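# Slide the red-taped fader knob onto its tape mark

## Task

Move the knob of the fader that has red tape next to it until it sits level with the mark drawn on that tape, then release it; all other faders must stay in their current positions.

## Robot and tools

Robot: two arms, left_arm and right_arm, mounted on opposite sides of a table and facing each other. The names are labels only and do not tell you which side of a camera image an arm appears on. Each arm has six joints plus a gripper. The mount counts as part of its arm.

Frame: results report positions in one scene frame, in metres. The origin is the table centre, the table surface is at z = +0.020, +z is up, and left_arm's base is on the +y side. Printed hand positions can be a little wrong, especially when the arm is stretched far. A gripper's fingers point along its own +x axis and close along its y axis. end_effector_position is the point between the finger pads, about 3 to 4 cm behind the fingertips. Orientation is given as a quaternion in w,x,y,z order.

Tool execute_actions, argument "actions": a list holding zero or one item.
- Empty list []: nothing is commanded and the current state is returned.
- Motion item {"rows": [...], "steps": n}: n is 1 to 15 control steps of 1/30 s each, and defaults to 15. "rows" holds 1 to 15 rows, one per step. If there are fewer rows than steps, the last row is repeated.
- Wait item {"steps": n} with no rows: n is at most 300. Nothing new is sent, and the call returns after that many steps since the previous result.
- Optional "pictures": true or false controls whether camera images come back. Images are included by default.
- A refused call sends nothing to the robot.

Row layout: each row is one flat list of 14 numbers covering both arms, even if only one arm should move. Positions 1-6 are left_arm joint targets and position 7 is its gripper opening. Positions 8-14 are the same seven values for right_arm.

Joint values are absolute target angles in radians, on the same scale as the Joint positions line. They are not offsets. Joint order and stated ranges:
- waist: -3.054 to 3.054
- shoulder: 0.000 to 3.142
- elbow: 0.000 to 2.356
- wrist pitch: -1.571 to 1.571
- wrist yaw: -1.571 to 1.571
- wrist roll: -3.142 to 3.142

Limits on joint targets:
- The true end of a joint may differ from its stated end by up to 0.010 rad.
- A call is refused if a target lies more than 0.010 rad beyond a stated end and also further out than that joint's last reported angle.
- A target past the real end is clipped to that end. The result then says "joint sent to its limit", which may refer to an earlier, still-running move. If that line does not appear, it does not prove there is more room.

Gripper opening: an absolute value from -1 to 1, where +1 is fully open. Empty fingers meet at about -0.80, and values below that close them no further. A full close takes at least about 0.5 s.

How motion is limited:
- Each step, a joint's target is kept within a fixed distance of its measured angle. The distance is 0.211 rad for waist, shoulder and elbow, 0.213 for wrist pitch, 0.267 for wrist yaw and 0.228 for wrist roll.
- If the targets would carry the gripper more than 70 mm from where it is now, all of that arm's targets are pulled back proportionally.
- Far targets therefore take several calls or steps to reach.
- Friction can stop a joint short of its target, especially at long reach, and a very small change may not move it at all. Check Joint positions after each move.

Between calls, the arms keep heading toward the last row sent. They stop once everything has nearly stopped moving, or once a step is HELD. After that, only a new action drives them further. Fingers that are partway through opening or closing keep going.

Result lines:
- State line, written "left_arm: … | right_arm: …": each gripper's position, quaternion, and linear and angular velocity.
- Joint positions and Joint velocities: one block per arm with the six joints (rad, rad/s), then the finger-pad gap (m, m/s; 0.088 when fully open).
- grip_measured: the measured opening on the same -1..1 scale as the command. Each gripper may read off by about 1 mm of opening, consistently. To hold something, command an opening clearly below grip_measured; the further below, the harder the squeeze. Finger force is roughly 34 N per pad at most, and a fast close can press harder.
- "joint command not followed": a clearance check changed or blocked joint targets. The rest of the row still ran.
- HELD: marks steps where all or part of your row was not sent.
- TORQUE FAULT: contact torque reached a joint's load limit, so that arm halts for 10 s and drops the rest of the call. Load limits in N m: waist 17.6, shoulder 21.8, elbow 21.7, wrist pitch 5.74, wrist yaw 5.72, wrist roll 5.36. A carried object's weight counts toward these.
- MOTOR HOT: a motor has reached 50 °C. At 95 °C an OVER-TEMPERATURE FAULT holds the arm until it cools. If it has not cooled within 30 to 60 s, the arm and its gripper lose power and go limp. Avoid long squeezing or holding.

Tool zoom_image: {"camera": name, "region": [x0, y0, x1, y1]}. The region is in pixels of that camera's latest image, measured from the top-left corner, and is at most 504 by 504. It returns an enlarged view. Cameras, each 504x504: cam_head_left, cam_head_right, cam_high, cam_low, cam_left_wrist, cam_right_wrist.

Tool finished_scene: {"scene": number of the current scene}. It ends that scene for good, reports whether the goal was met, and brings up the next task if there is one. The goal must still hold at that moment. Answering without any tool call ends everything.

What to avoid:
- Knocking or pushing anything off the table, which fails the task.
- Moving the other faders.
- Hard pushes, slams, drops or slips.
- Arms touching or pressing each other; a hard contact can end the scene.

Loose objects may occasionally get nudged by an outside disturbance. Let go of the knob when it is aligned, and confirm its position in the images before ending.

Each tool is called after ">>>" as name(argument=value, ...), one argument or row to a line, values as JSON.

## Session

>>> execute_actions(
  actions=[],
)

Scene clock: 0.00 s of 4000.00 s.
left_arm: end_effector_position=(+0.2228, +0.3341, +0.2289) grip_measured=+0.829 end_effector_quat_wxyz=(+0.706, -0.375, +0.375, -0.469) end_effector_velocity=(+0.001, +0.002, -0.005) end_effector_angular_velocity=(+0.015, +0.021, +0.011) | right_arm: end_effector_position=(+0.0098, -0.1536, +0.4071) grip_measured=+0.840 end_effector_quat_wxyz=(+0.485, +0.025, -0.017, +0.874) end_effector_velocity=(+0.002, -0.000, -0.001) end_effector_angular_velocity=(+0.002, -0.007, -0.010)
Joint positions: left_arm=[ 1.038  1.089  0.076  0.81   0.489 -1.013  0.08 ] | right_arm=[-0.     0.854  0.655  0.258  0.    -0.006  0.08 ]
Joint velocities: left_arm=[ 0.002 -0.002 -0.002 -0.022 -0.007 -0.007 -0.   ] | right_arm=[-0.002 -0.007 -0.002 -0.007  0.007 -0.007  0.   ]
Motor temperatures (°C, as the motors report them): left_arm=[18 21 19 20 20 22] | right_arm=[20 19 20 20 21 19]
Heat: left arm: hottest wrist roll 22 °C (+0.0 °C/min); right arm: hottest wrist yaw 21 °C (+0.0 °C/min).

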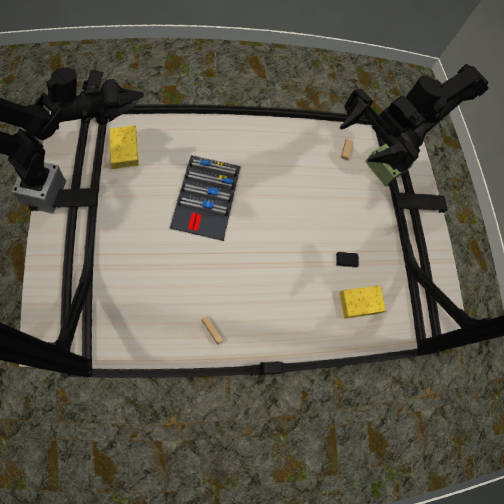

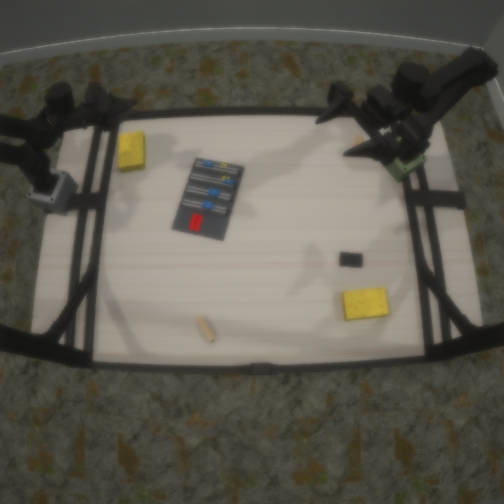

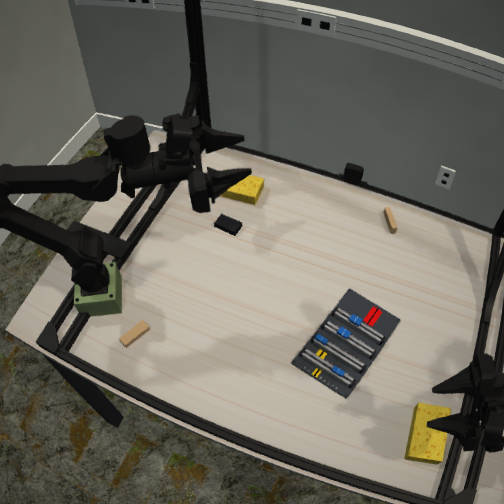

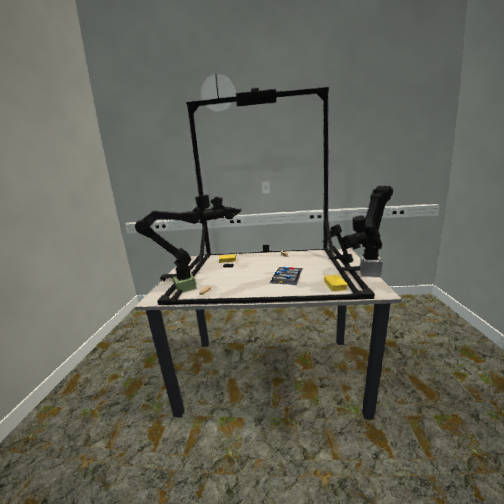

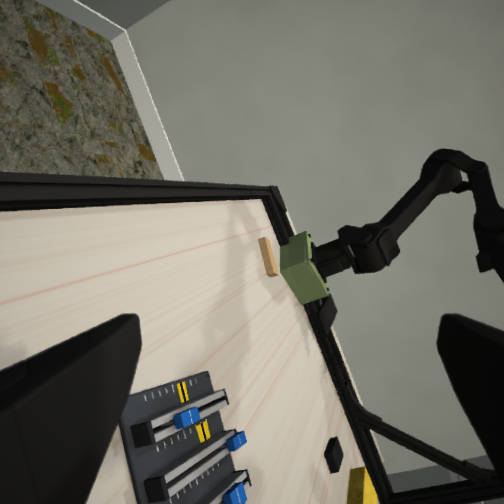

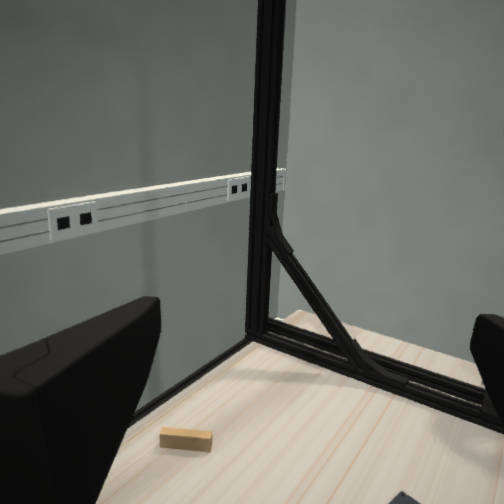

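>>> zoom_image(
  camera="cam_head_left",
  region=[155,145,255,245],
)

>>> zoom_image(
  camera="cam_high",
  region=[285,280,410,405],
)

Region (155, 145, 255, 245) of cam_head_left's 504x504 image, scaled by 5.040, with more detail than that image has.

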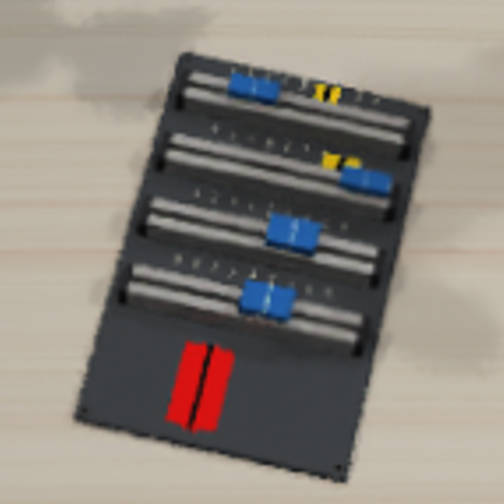

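Region (285, 280, 410, 405) of cam_high's 504x504 image, scaled by 4.032, with more detail than that image has.

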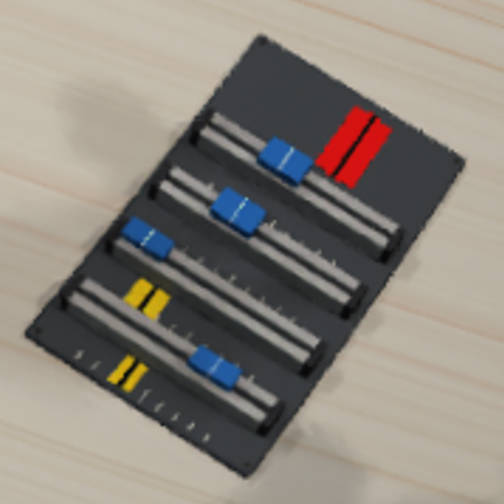

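>>> execute_actions(
  actions=[
    {"rows":[[0.25,2.0,1.378,-0.6,0,0,0.8,0,0.854,0.655,0.258,0,0,0.84]]},
  ],
  pictures=false,
)

>>> execute_actions(
  actions=[
    {"steps":45},
  ],
)

Scene clock: 23.73 s of 4000.00 s.
left_arm: end_effector_position=(+0.1039, +0.1905, +0.1152) grip_measured=+0.800 end_effector_quat_wxyz=(+0.671, +0.249, +0.399, -0.572) end_effector_velocity=(-0.374, -0.167, -0.266) end_effector_angular_velocity=(+1.556, -0.938, -2.445) | right_arm: end_effector_position=(+0.0098, -0.1536, +0.4071) grip_measured=+0.840 end_effector_quat_wxyz=(+0.485, +0.025, -0.015, +0.874) end_effector_velocity=(+0.000, -0.001, -0.001) end_effector_angular_velocity=(+0.001, -0.025, +0.004)
Joint positions: left_arm=[ 0.324  1.806  0.805  0.037  0.014 -0.196  0.078] | right_arm=[-0.     0.854  0.655  0.258  0.    -0.002  0.08 ]
Joint velocities: left_arm=[-1.004  1.546  1.639 -1.604 -0.037  1.78  -0.   ] | right_arm=[-0.002 -0.007  0.002 -0.022 -0.007 -0.022 -0.   ]
Motor temperatures (°C, as the motors report them): left_arm=[18 21 21 23 20 22] | right_arm=[20 19 23 24 21 19]
Heat: left arm: hottest wrist pitch 23 °C (+2.5 °C/min); right arm: hottest wrist pitch 24 °C (+7.6 °C/min).
Steps of this call (steps 1 to 90: nothing new was sent; then 20.23 s passed at rest; steps 91 to 105: all 15 steps of this action). Readings (joint positions):
91: left_arm=[1.017 1.107 0.094 0.784 0.448 -0.982] | right_arm=[-0.000 0.854 0.655 0.258 0.000 -0.006]
92: left_arm=[0.959 1.154 0.142 0.715 0.372 -0.918] | right_arm=[-0.000 0.854 0.655 0.258 0.000 -0.005]
94: left_arm=[0.850 1.270 0.253 0.607 0.234 -0.801] | right_arm=[-0.000 0.854 0.655 0.258 0.000 -0.004]
98: left_arm=[0.640 1.479 0.467 0.389 0.062 -0.569] | right_arm=[-0.000 0.854 0.655 0.258 0.000 -0.003]
105: the state above

Scene clock: 25.23 s of 4000.00 s.
left_arm: end_effector_position=(+0.0775, +0.1431, +0.1520) grip_measured=+0.800 end_effector_quat_wxyz=(+0.578, +0.404, +0.409, -0.579) end_effector_velocity=(+0.004, +0.002, -0.002) end_effector_angular_velocity=(+0.012, -0.023, +0.003) | right_arm: end_effector_position=(+0.0098, -0.1536, +0.4071) grip_measured=+0.840 end_effector_quat_wxyz=(+0.485, +0.025, -0.015, +0.874) end_effector_velocity=(-0.002, -0.002, -0.002) end_effector_angular_velocity=(+0.006, -0.024, +0.018)
Joint positions: left_arm=[ 0.253  1.992  1.364 -0.598  0.006 -0.006  0.078] | right_arm=[-0.     0.854  0.655  0.258  0.    -0.002  0.08 ]
Joint velocities: left_arm=[ 0.002  0.002 -0.002 -0.007 -0.022  0.007 -0.   ] | right_arm=[-0.002 -0.002 -0.002 -0.007 -0.022 -0.022 -0.   ]
Motor temperatures (°C, as the motors report them): left_arm=[18 21 21 23 20 22] | right_arm=[20 19 23 24 21 19]
Heat: left arm: hottest wrist pitch 23 °C (+2.4 °C/min); right arm: hottest wrist pitch 24 °C (+7.1 °C/min).
Steps of this call (steps 1 to 45: the robot went on to your last target). Readings (joint positions):
1: left_arm=[0.295 1.857 0.860 -0.017 0.014 -0.142] | right_arm=[-0.000 0.854 0.655 0.258 0.000 -0.002]
2: left_arm=[0.276 1.901 0.913 -0.074 0.013 -0.101] | right_arm=[-0.000 0.854 0.655 0.258 0.000 -0.002]
4: left_arm=[0.257 1.960 1.010 -0.191 0.011 -0.053] | right_arm=[-0.000 0.854 0.655 0.258 0.000 -0.002]
8: left_arm=[0.253 1.992 1.207 -0.416 0.006 -0.018] | right_arm=[-0.000 0.854 0.655 0.258 0.000 -0.002]
45: the state above
All arms were judged still, so your last target was given up. Only a new action makes them travel on or press farther. Fingers that are still opening or closing keep moving.

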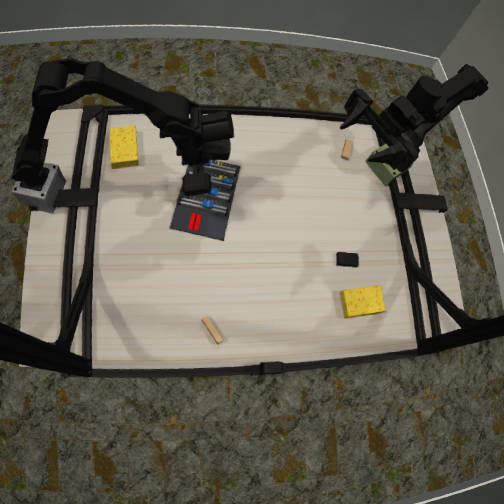

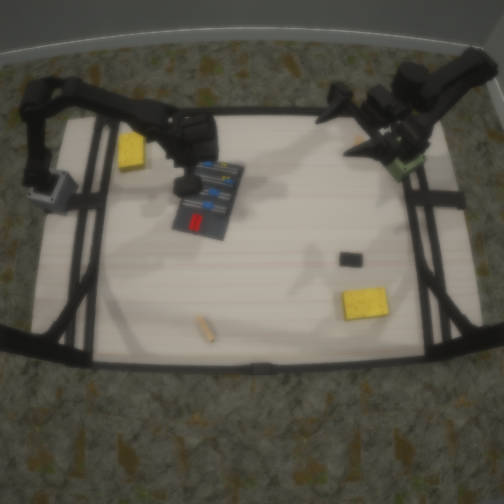

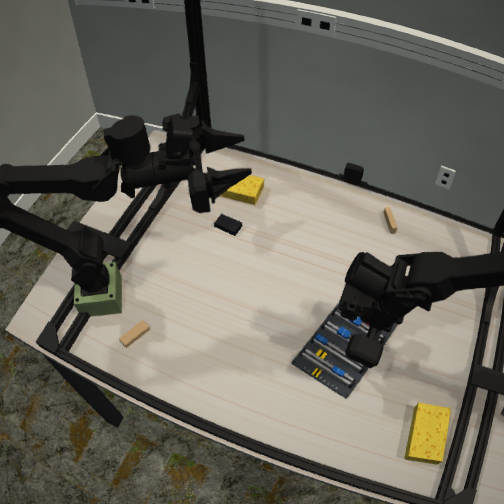

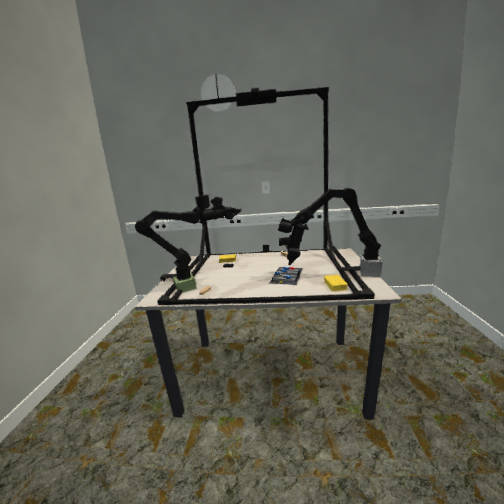

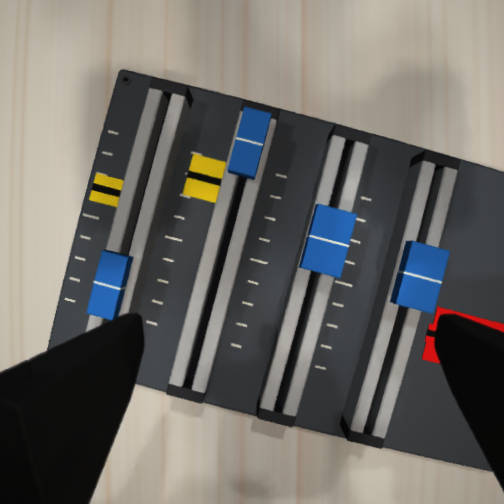

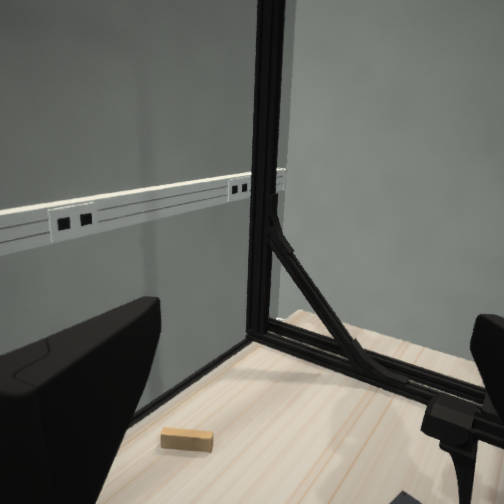

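>>> execute_actions(
  actions=[
    {"rows":[[0.2,2.0,1.5,-0.75,0,0.3,1,0,0.854,0.655,0.258,0,0,0.84],[0.2,2.0,1.6,-0.8,0,0.4,1,0,0.854,0.655,0.258,0,0,0.84],[0.15,2.05,1.7,-0.9,0,0.5,1,0,0.854,0.655,0.258,0,0,0.84],[0.15,2.1,1.7,-0.9,0,0.6,1,0,0.854,0.655,0.258,0,0,0.84],[0.113,2.337,1.856,-1.076,0,1.665,1,0,0.854,0.655,0.258,0,0,0.84]]},
  ],
  pictures=false,
)

>>> execute_actions(
  actions=[
    {"steps":30},
  ],
)

Scene clock: 40.90 s of 4000.00 s.
left_arm: end_effector_position=(+0.0152, +0.1397, +0.1161) grip_measured=+0.991 end_effector_quat_wxyz=(+0.197, +0.680, +0.203, -0.677) end_effector_velocity=(+0.018, +0.003, -0.031) end_effector_angular_velocity=(+0.111, -0.005, -1.729) | right_arm: end_effector_position=(+0.0098, -0.1536, +0.4071) grip_measured=+0.840 end_effector_quat_wxyz=(+0.485, +0.025, -0.015, +0.874) end_effector_velocity=(+0.001, +0.001, +0.002) end_effector_angular_velocity=(+0.018, -0.015, -0.001)
Joint positions: left_arm=[ 0.11   2.334  1.821 -1.068 -0.001  0.853  0.088] | right_arm=[-0.     0.854  0.655  0.258  0.    -0.002  0.08 ]
Joint velocities: left_arm=[ 0.037  0.115  0.071 -0.066 -0.007  1.766  0.001] | right_arm=[-0.007  0.002  0.002  0.007 -0.007 -0.022 -0.   ]
Motor temperatures (°C, as the motors report them): left_arm=[18 24 22 23 20 22] | right_arm=[20 19 25 25 21 19]
Heat: left arm: hottest shoulder 24 °C (+2.9 °C/min); right arm: hottest elbow 25 °C (+5.9 °C/min).
Steps of this call (steps 1 to 90: nothing new was sent; then 12.17 s passed at rest; steps 91 to 105: all 15 steps of this action). Readings (joint positions):
91: left_arm=[0.251 1.992 1.378 -0.621 0.003 0.025] | right_arm=[-0.000 0.854 0.655 0.258 0.000 -0.002]
92: left_arm=[0.244 1.997 1.415 -0.681 0.001 0.091] | right_arm=[-0.000 0.854 0.655 0.258 0.000 -0.002]
94: left_arm=[0.214 2.025 1.513 -0.779 -0.000 0.208] | right_arm=[-0.000 0.854 0.655 0.258 0.000 -0.002]
98: left_arm=[0.131 2.165 1.746 -0.970 -0.000 0.442] | right_arm=[-0.000 0.854 0.655 0.258 0.000 -0.002]
105: the state above

Scene clock: 41.90 s of 4000.00 s.
left_arm: end_effector_position=(+0.0156, +0.1342, +0.1212) grip_measured=+0.992 end_effector_quat_wxyz=(-0.079, +0.703, -0.083, -0.702) end_effector_velocity=(+0.000, +0.003, +0.004) end_effector_angular_velocity=(+0.011, -0.009, +0.005) | right_arm: end_effector_position=(+0.0098, -0.1536, +0.4071) grip_measured=+0.840 end_effector_quat_wxyz=(+0.485, +0.025, -0.015, +0.874) end_effector_velocity=(+0.002, +0.001, -0.002) end_effector_angular_velocity=(-0.010, +0.003, -0.009)
Joint positions: left_arm=[ 0.112  2.337  1.846 -1.075 -0.001  1.659  0.088] | right_arm=[-0.     0.854  0.655  0.258  0.    -0.002  0.08 ]
Joint velocities: left_arm=[-0.002 -0.007  0.002 -0.022 -0.007 -0.007 -0.   ] | right_arm=[-0.002 -0.002 -0.002 -0.007  0.007  0.007 -0.   ]
Motor temperatures (°C, as the motors report them): left_arm=[18 25 22 23 20 22] | right_arm=[20 19 25 25 21 19]
Heat: left arm: hottest shoulder 25 °C (+4.3 °C/min); right arm: hottest elbow 25 °C (+5.7 °C/min).
Steps of this call (steps 1 to 30: the robot went on to your last target). Readings (joint positions):
1: left_arm=[0.111 2.336 1.824 -1.070 -0.001 0.912] | right_arm=[-0.000 0.854 0.655 0.258 0.000 -0.002]
2: left_arm=[0.111 2.336 1.828 -1.071 -0.001 0.970] | right_arm=[-0.000 0.854 0.655 0.258 0.000 -0.002]
4: left_arm=[0.112 2.336 1.840 -1.071 -0.001 1.087] | right_arm=[-0.000 0.854 0.655 0.258 0.000 -0.002]
8: left_arm=[0.112 2.337 1.846 -1.074 -0.001 1.320] | right_arm=[-0.000 0.854 0.655 0.258 0.000 -0.002]
30: the state above

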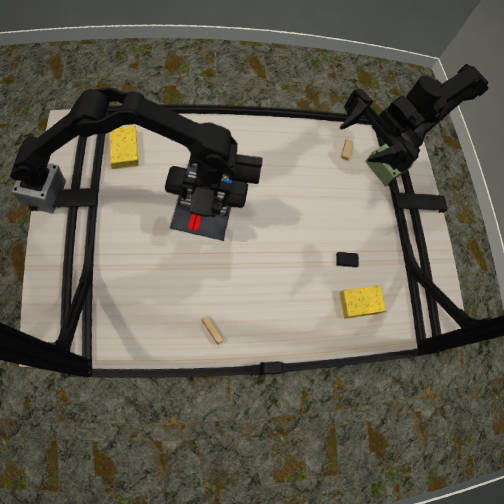

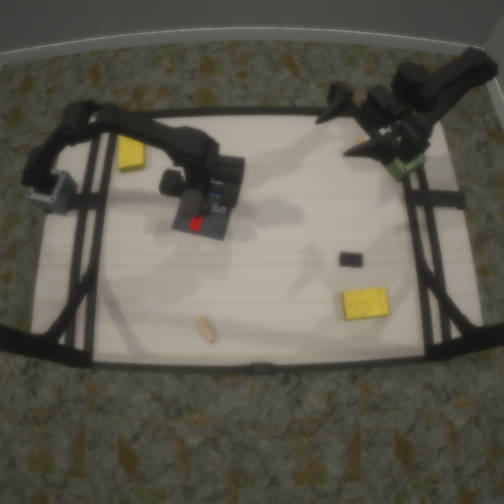

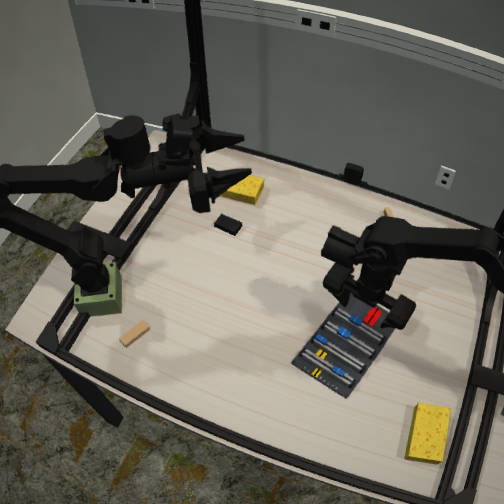

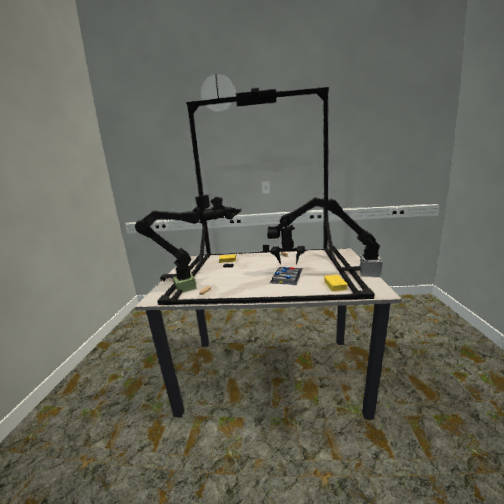

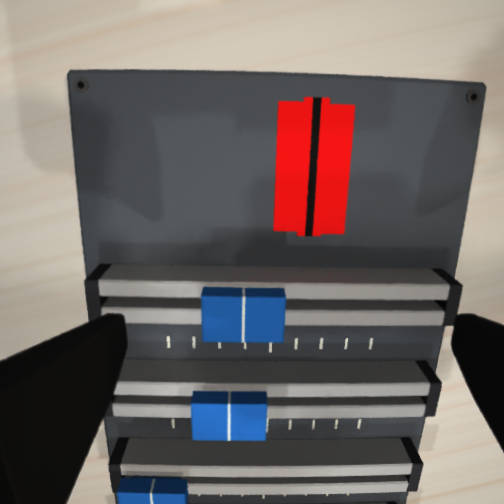

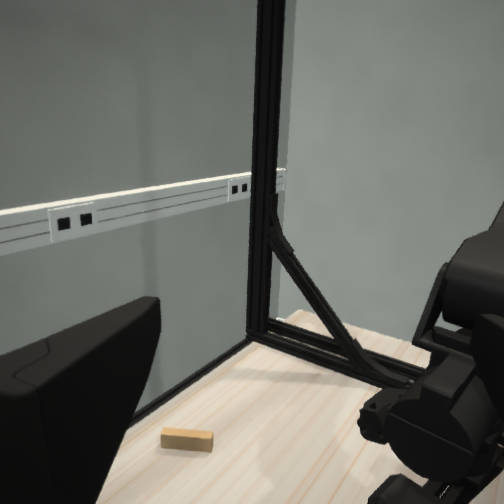

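>>> execute_actions(
  actions=[
    {"rows":[[0.15,2.316,1.725,-0.975,0,1.725,1,0,0.854,0.655,0.258,0,0,0.84]]},
  ],
)

Scene clock: 49.20 s of 4000.00 s.
left_arm: end_effector_position=(+0.0344, +0.1426, +0.0981) grip_measured=+0.992 end_effector_quat_wxyz=(-0.088, +0.702, -0.088, -0.701) end_effector_velocity=(+0.001, +0.008, -0.002) end_effector_angular_velocity=(+0.029, -0.025, -0.000) | right_arm: end_effector_position=(+0.0098, -0.1536, +0.4071) grip_measured=+0.840 end_effector_quat_wxyz=(+0.485, +0.025, -0.015, +0.874) end_effector_velocity=(-0.002, -0.002, -0.002) end_effector_angular_velocity=(-0.009, +0.001, +0.020)
Joint positions: left_arm=[ 0.152  2.328  1.735 -0.978 -0.001  1.719  0.088] | right_arm=[-0.     0.854  0.655  0.258  0.    -0.002  0.08 ]
Joint velocities: left_arm=[-0.007 -0.002 -0.012 -0.022 -0.022 -0.007 -0.   ] | right_arm=[-0.002 -0.002 -0.002 -0.007 -0.022  0.007 -0.   ]
Motor temperatures (°C, as the motors report them): left_arm=[18 27 23 22 20 22] | right_arm=[20 19 25 26 21 19]
Heat: left arm: hottest shoulder 27 °C (+6.1 °C/min); right arm: hottest wrist pitch 26 °C (+6.1 °C/min).
Steps of this call (steps 1 to 15: the robot went on to your last target; steps 16 to 90: nothing new was sent; then 3.80 s passed at rest; steps 91 to 105: all 15 steps of this action). Readings (joint positions):
91: left_arm=[0.113 2.336 1.834 -1.059 -0.001 1.670] | right_arm=[-0.000 0.854 0.655 0.258 0.000 -0.002]
92: left_arm=[0.118 2.330 1.810 -1.028 -0.001 1.686] | right_arm=[-0.000 0.854 0.655 0.258 0.000 -0.002]
94: left_arm=[0.132 2.328 1.776 -1.005 -0.001 1.703] | right_arm=[-0.000 0.854 0.655 0.258 0.000 -0.002]
98: left_arm=[0.152 2.328 1.737 -0.987 -0.001 1.715] | right_arm=[-0.000 0.854 0.655 0.258 0.000 -0.002]
105: the state above

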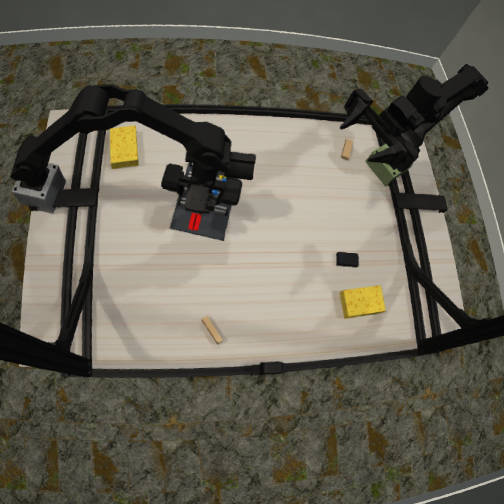

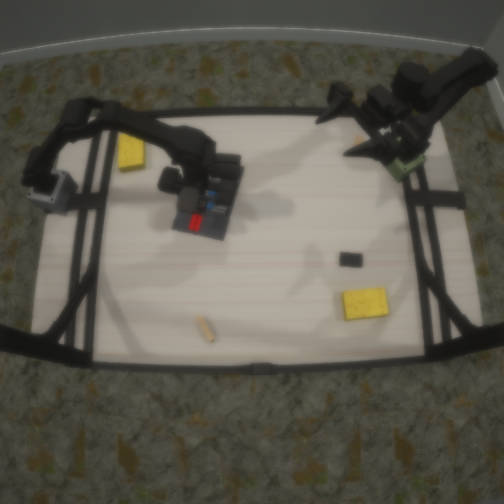

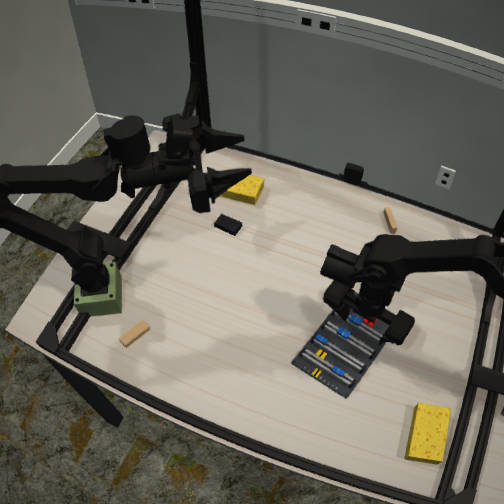

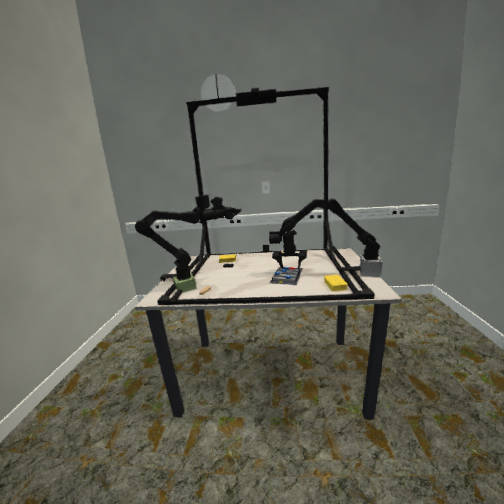

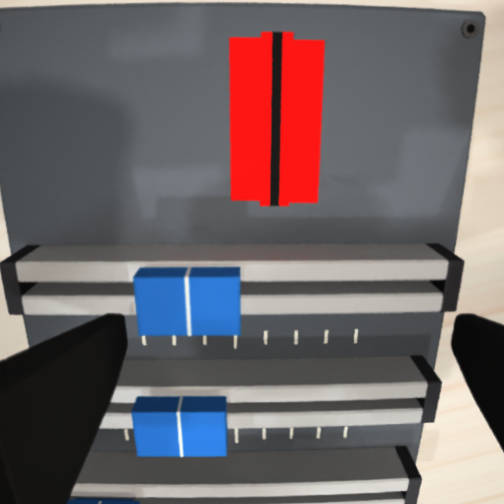

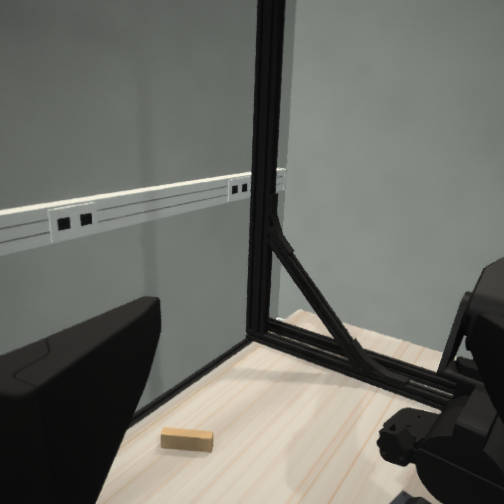

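>>> execute_actions(
  actions=[
    {"rows":[[0.138,2.328,1.735,-0.94,0,1.708,1,0,0.854,0.655,0.258,0,0,0.84],[0.138,2.328,1.735,-0.94,0,1.708,1,0,0.854,0.655,0.258,0,0,0.84],[0.138,2.328,1.735,-0.94,0,1.708,1,0,0.854,0.655,0.258,0,0,0.84],[0.138,2.328,1.735,-0.94,0,1.708,1,0,0.854,0.655,0.258,0,0,0.84],[0.138,2.348,1.735,-0.94,0,1.708,1,0,0.854,0.655,0.258,0,0,0.84]]},
  ],
)

Scene clock: 55.97 s of 4000.00 s.
left_arm: end_effector_position=(+0.0280, +0.1357, +0.0976) grip_measured=+0.992 end_effector_quat_wxyz=(-0.079, +0.702, -0.103, -0.701) end_effector_velocity=(-0.002, +0.005, -0.005) end_effector_angular_velocity=(+0.023, +0.005, +0.005) | right_arm: end_effector_position=(+0.0098, -0.1536, +0.4071) grip_measured=+0.840 end_effector_quat_wxyz=(+0.485, +0.025, -0.015, +0.874) end_effector_velocity=(+0.001, -0.001, -0.001) end_effector_angular_velocity=(+0.010, -0.020, +0.004)
Joint positions: left_arm=[ 0.139  2.329  1.735 -0.942 -0.001  1.713  0.088] | right_arm=[-0.     0.854  0.655  0.258  0.    -0.002  0.08 ]
Joint velocities: left_arm=[-0.002  0.007 -0.007 -0.007  0.007 -0.007 -0.   ] | right_arm=[-0.002 -0.007 -0.002 -0.007 -0.007 -0.022 -0.   ]
Motor temperatures (°C, as the motors report them): left_arm=[18 29 22 22 20 22] | right_arm=[20 19 26 26 21 19]
Heat: left arm: hottest shoulder 29 °C (+7.5 °C/min); right arm: hottest elbow 26 °C (+5.4 °C/min).
Steps of this call (steps 1 to 15: the robot went on to your last target; steps 16 to 90: nothing new was sent; then 3.27 s passed at rest; steps 91 to 105: all 15 steps of this action). Readings (joint positions):
91: left_arm=[0.152 2.328 1.735 -0.973 -0.001 1.720] | right_arm=[-0.000 0.854 0.655 0.258 0.000 -0.002]
92: left_arm=[0.150 2.328 1.735 -0.963 -0.001 1.720] | right_arm=[-0.000 0.854 0.655 0.258 0.000 -0.002]
94: left_arm=[0.145 2.328 1.735 -0.951 -0.001 1.718] | right_arm=[-0.000 0.854 0.655 0.258 0.000 -0.002]
98: left_arm=[0.139 2.328 1.735 -0.944 -0.001 1.715] | right_arm=[-0.000 0.854 0.655 0.258 0.000 -0.002]
105: the state above

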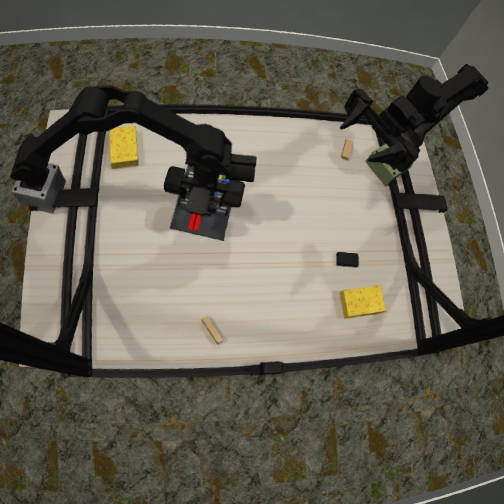

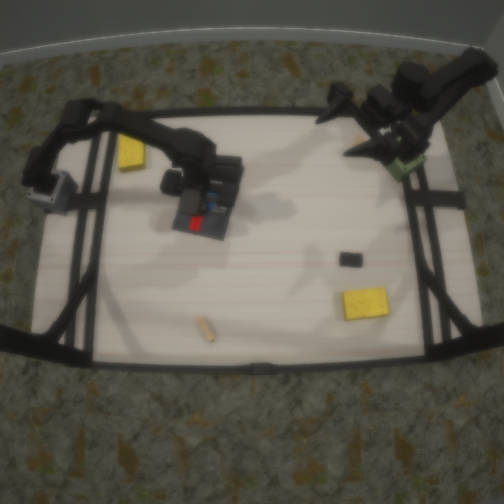

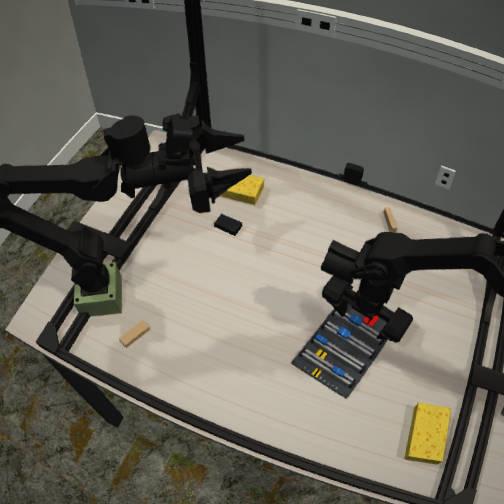

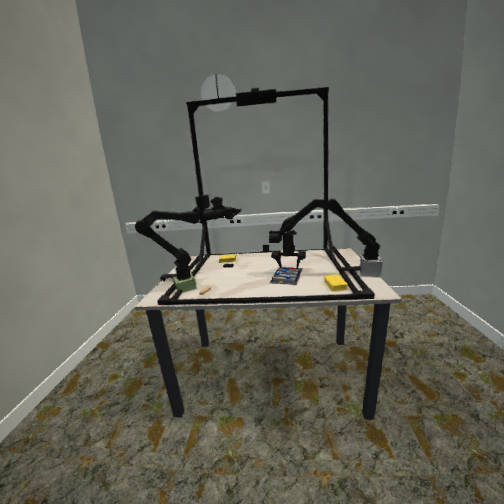

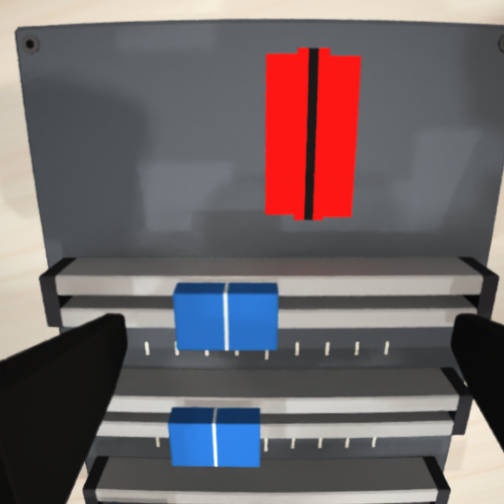

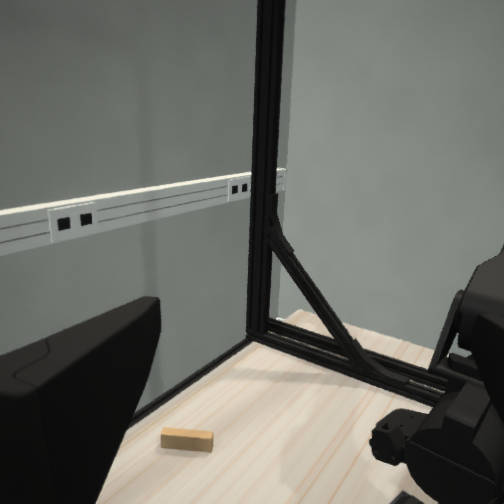

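>>> execute_actions(
  actions=[
    {"rows":[[0.138,2.368,1.735,-0.94,0,1.708,0.85,0,0.854,0.655,0.258,0,0,0.84]]},
  ],
)

Scene clock: 59.13 s of 4000.00 s.
left_arm: end_effector_position=(+0.0280, +0.1368, +0.0913) grip_measured=+0.852 end_effector_quat_wxyz=(-0.083, +0.702, -0.099, -0.701) end_effector_velocity=(+0.002, +0.000, +0.002) end_effector_angular_velocity=(-0.000, -0.022, -0.009) | right_arm: end_effector_position=(+0.0098, -0.1536, +0.4071) grip_measured=+0.840 end_effector_quat_wxyz=(+0.485, +0.025, -0.015, +0.874) end_effector_velocity=(-0.000, -0.000, -0.005) end_effector_angular_velocity=(-0.022, -0.006, +0.005)
Joint positions: left_arm=[ 0.139  2.344  1.735 -0.939 -0.001  1.713  0.081] | right_arm=[-0.     0.854  0.655  0.258  0.    -0.002  0.08 ]
Joint velocities: left_arm=[-0.002 -0.002  0.002 -0.007 -0.022  0.007 -0.   ] | right_arm=[-0.002 -0.002 -0.002 -0.022 -0.007  0.007  0.   ]
Motor temperatures (°C, as the motors report them): left_arm=[18 29 22 22 20 22] | right_arm=[20 19 26 26 21 19]
Heat: left arm: hottest shoulder 29 °C (+7.1 °C/min); right arm: hottest elbow 26 °C (+5.1 °C/min).
Steps of this call (steps 1 to 15: the robot went on to your last target; steps 16 to 80: nothing new was sent; steps 81 to 95: all 15 steps of this action). Readings (joint positions):
81: left_arm=[0.139 2.332 1.735 -0.942 -0.001 1.713] | right_arm=[-0.000 0.854 0.655 0.258 0.000 -0.002]
82: left_arm=[0.139 2.335 1.735 -0.941 -0.001 1.713] | right_arm=[-0.000 0.854 0.655 0.258 0.000 -0.002]
84: left_arm=[0.139 2.340 1.735 -0.941 -0.001 1.713] | right_arm=[-0.000 0.854 0.655 0.258 0.000 -0.002]
88: left_arm=[0.139 2.344 1.735 -0.939 -0.001 1.713] | right_arm=[-0.000 0.854 0.655 0.258 0.000 -0.002]
95: the state above

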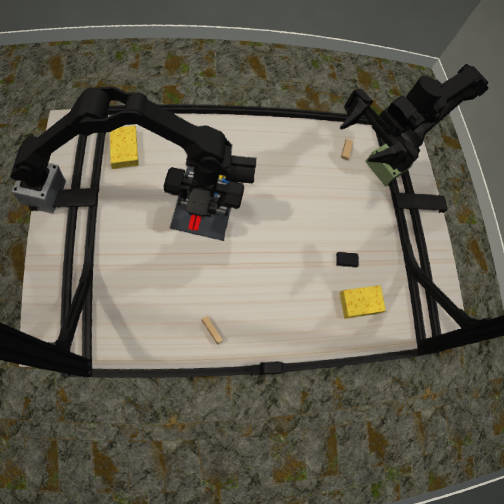

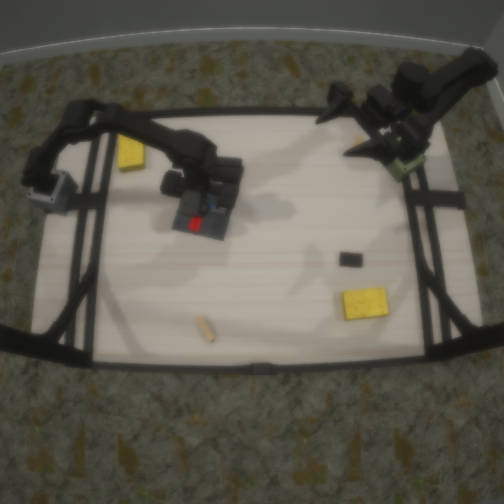

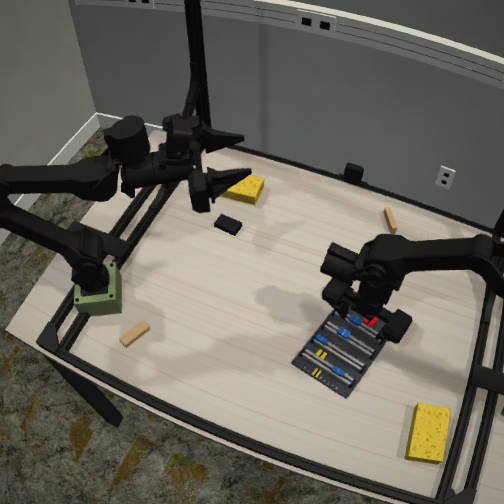

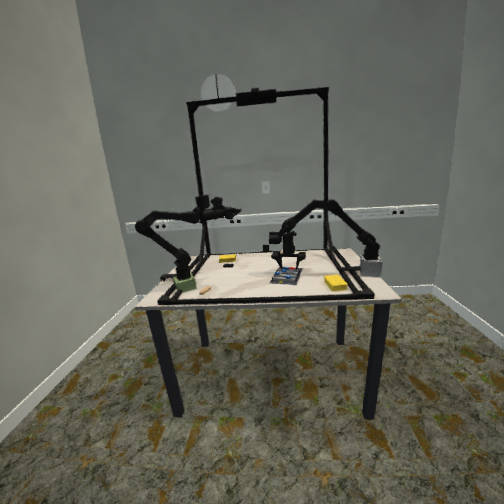

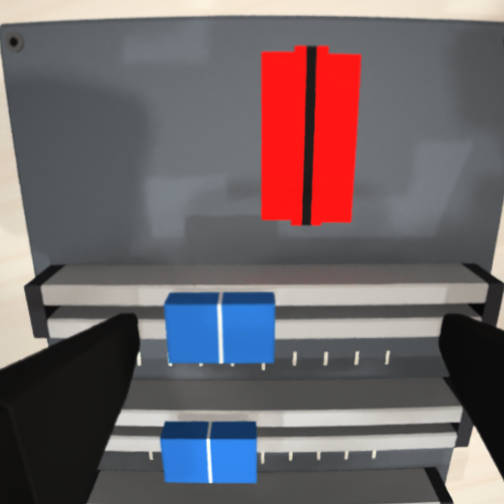

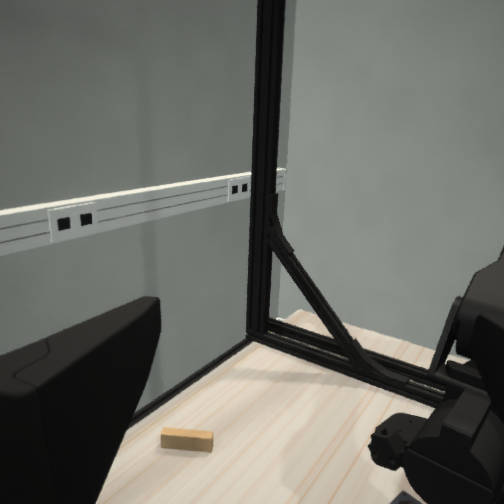

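>>> execute_actions(
  actions=[
    {"rows":[[0.138,2.385,1.735,-0.94,0,1.708,0.85,0,0.854,0.655,0.258,0,0,0.84]]},
  ],
  pictures=false,
)

>>> execute_actions(
  actions=[
    {"rows":[[0.138,2.375,1.735,-0.94,0,1.708,0.5,0,0.854,0.655,0.258,0,0,0.84]]},
  ],
)

Scene clock: 64.23 s of 4000.00 s.
left_arm: end_effector_position=(+0.0280, +0.1373, +0.0897) grip_measured=+0.849 end_effector_quat_wxyz=(-0.084, +0.702, -0.097, -0.701) end_effector_velocity=(+0.002, +0.001, -0.000) end_effector_angular_velocity=(+0.006, -0.008, +0.010) | right_arm: end_effector_position=(+0.0098, -0.1536, +0.4071) grip_measured=+0.840 end_effector_quat_wxyz=(+0.485, +0.025, -0.015, +0.874) end_effector_velocity=(-0.001, +0.000, -0.003) end_effector_angular_velocity=(+0.001, -0.025, +0.004)
Joint positions: left_arm=[ 0.139  2.348  1.735 -0.939 -0.001  1.713  0.081] | right_arm=[-0.     0.854  0.655  0.258  0.    -0.002  0.08 ]
Joint velocities: left_arm=[ 0.002  0.002  0.002 -0.007 -0.007 -0.007 -0.   ] | right_arm=[-0.002  0.002 -0.002 -0.007 -0.007 -0.022 -0.   ]
Motor temperatures (°C, as the motors report them): left_arm=[18 30 22 22 20 22] | right_arm=[20 19 26 27 21 19]
Heat: left arm: hottest shoulder 30 °C (+8.1 °C/min); right arm: hottest wrist pitch 27 °C (+6.1 °C/min).
Steps of this call (steps 1 to 15: the robot went on to your last target; steps 16 to 90: nothing new was sent; then 1.60 s passed at rest; steps 91 to 105: all 15 steps of this action). Readings (joint positions):
91: left_arm=[0.139 2.346 1.735 -0.939 -0.001 1.713] | right_arm=[-0.000 0.854 0.655 0.258 0.000 -0.002]
92: left_arm=[0.139 2.347 1.735 -0.939 -0.001 1.713] | right_arm=[-0.000 0.854 0.655 0.258 0.000 -0.002]
94: left_arm=[0.139 2.348 1.735 -0.939 -0.001 1.713] | right_arm=[-0.000 0.854 0.655 0.258 0.000 -0.002]
98: left_arm=[0.139 2.348 1.735 -0.939 -0.001 1.713] | right_arm=[-0.000 0.854 0.655 0.258 0.000 -0.002]
105: the state above

Scene clock: 64.73 s of 4000.00 s.
left_arm: end_effector_position=(+0.0272, +0.1358, +0.0898) grip_measured=+0.504 end_effector_quat_wxyz=(-0.082, +0.701, -0.100, -0.701) end_effector_velocity=(+0.005, +0.002, +0.000) end_effector_angular_velocity=(+0.005, -0.022, +0.010) | right_arm: end_effector_position=(+0.0098, -0.1536, +0.4071) grip_measured=+0.840 end_effector_quat_wxyz=(+0.485, +0.025, -0.015, +0.874) end_effector_velocity=(-0.001, -0.003, -0.001) end_effector_angular_velocity=(+0.002, -0.009, +0.019)
Joint positions: left_arm=[ 0.138  2.348  1.735 -0.933  0.     1.713  0.064] | right_arm=[-0.     0.854  0.655  0.258  0.    -0.002  0.08 ]
Joint velocities: left_arm=[ 0.002 -0.002 -0.002 -0.007 -0.022 -0.007 -0.001] | right_arm=[-0.002 -0.007 -0.002 -0.007 -0.022 -0.007 -0.   ]
Motor temperatures (°C, as the motors report them): left_arm=[18 30 22 22 20 22] | right_arm=[20 19 26 27 21 19]
Heat: left arm: hottest shoulder 30 °C (+8.0 °C/min); right arm: hottest wrist pitch 27 °C (+6.0 °C/min).
Steps of this call (steps 1 to 15: all 15 steps of this action). Readings (joint positions):
1: left_arm=[0.139 2.348 1.735 -0.939 -0.001 1.713] | right_arm=[-0.000 0.854 0.655 0.258 0.000 -0.002]
2: left_arm=[0.139 2.348 1.735 -0.932 -0.000 1.713] | right_arm=[-0.000 0.854 0.655 0.258 0.000 -0.002]
4: left_arm=[0.138 2.348 1.735 -0.931 0.000 1.713] | right_arm=[-0.000 0.854 0.655 0.258 0.000 -0.002]
8: left_arm=[0.138 2.348 1.735 -0.932 0.000 1.713] | right_arm=[-0.000 0.854 0.655 0.258 0.000 -0.002]
15: the state above

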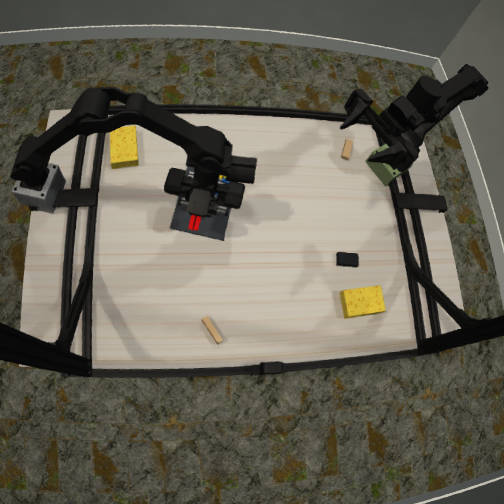

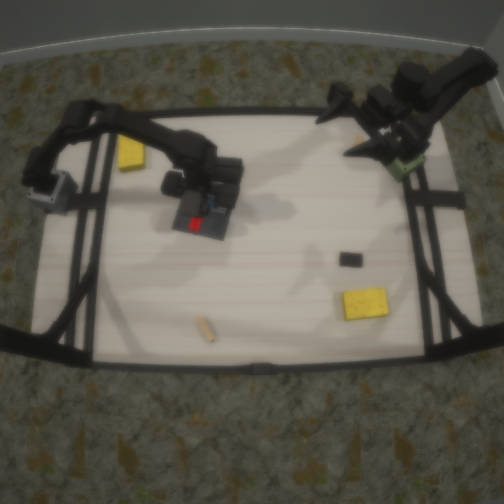

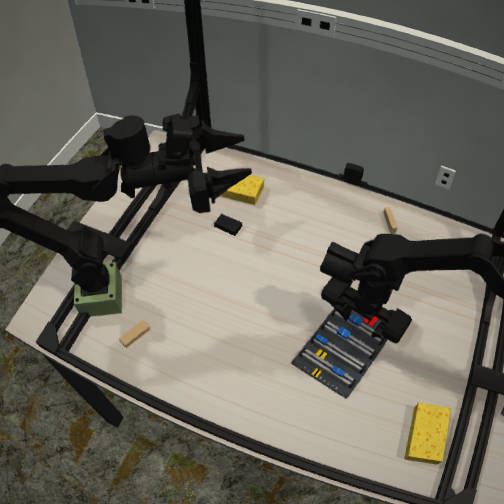

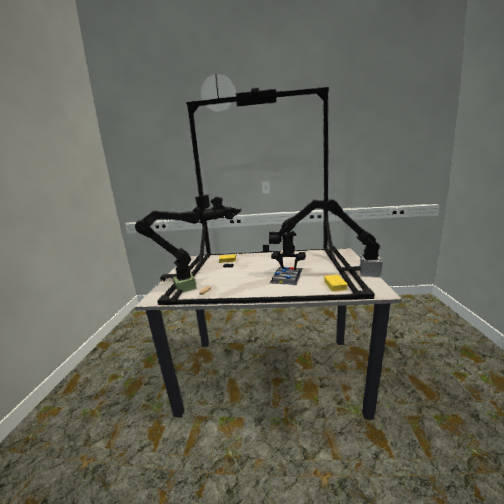

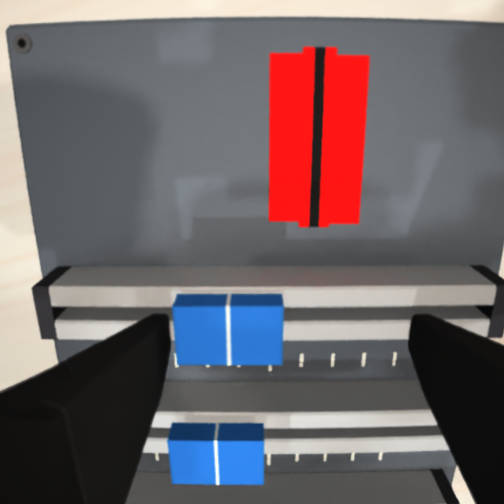

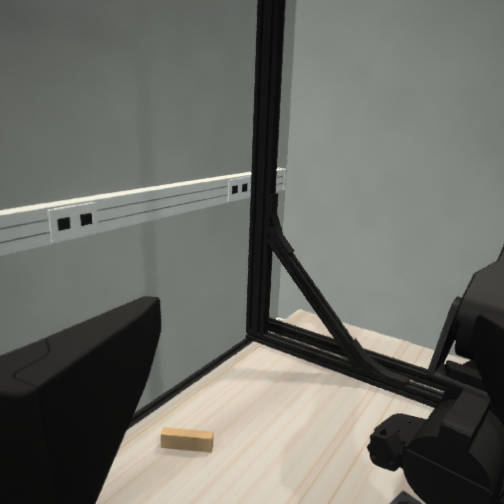

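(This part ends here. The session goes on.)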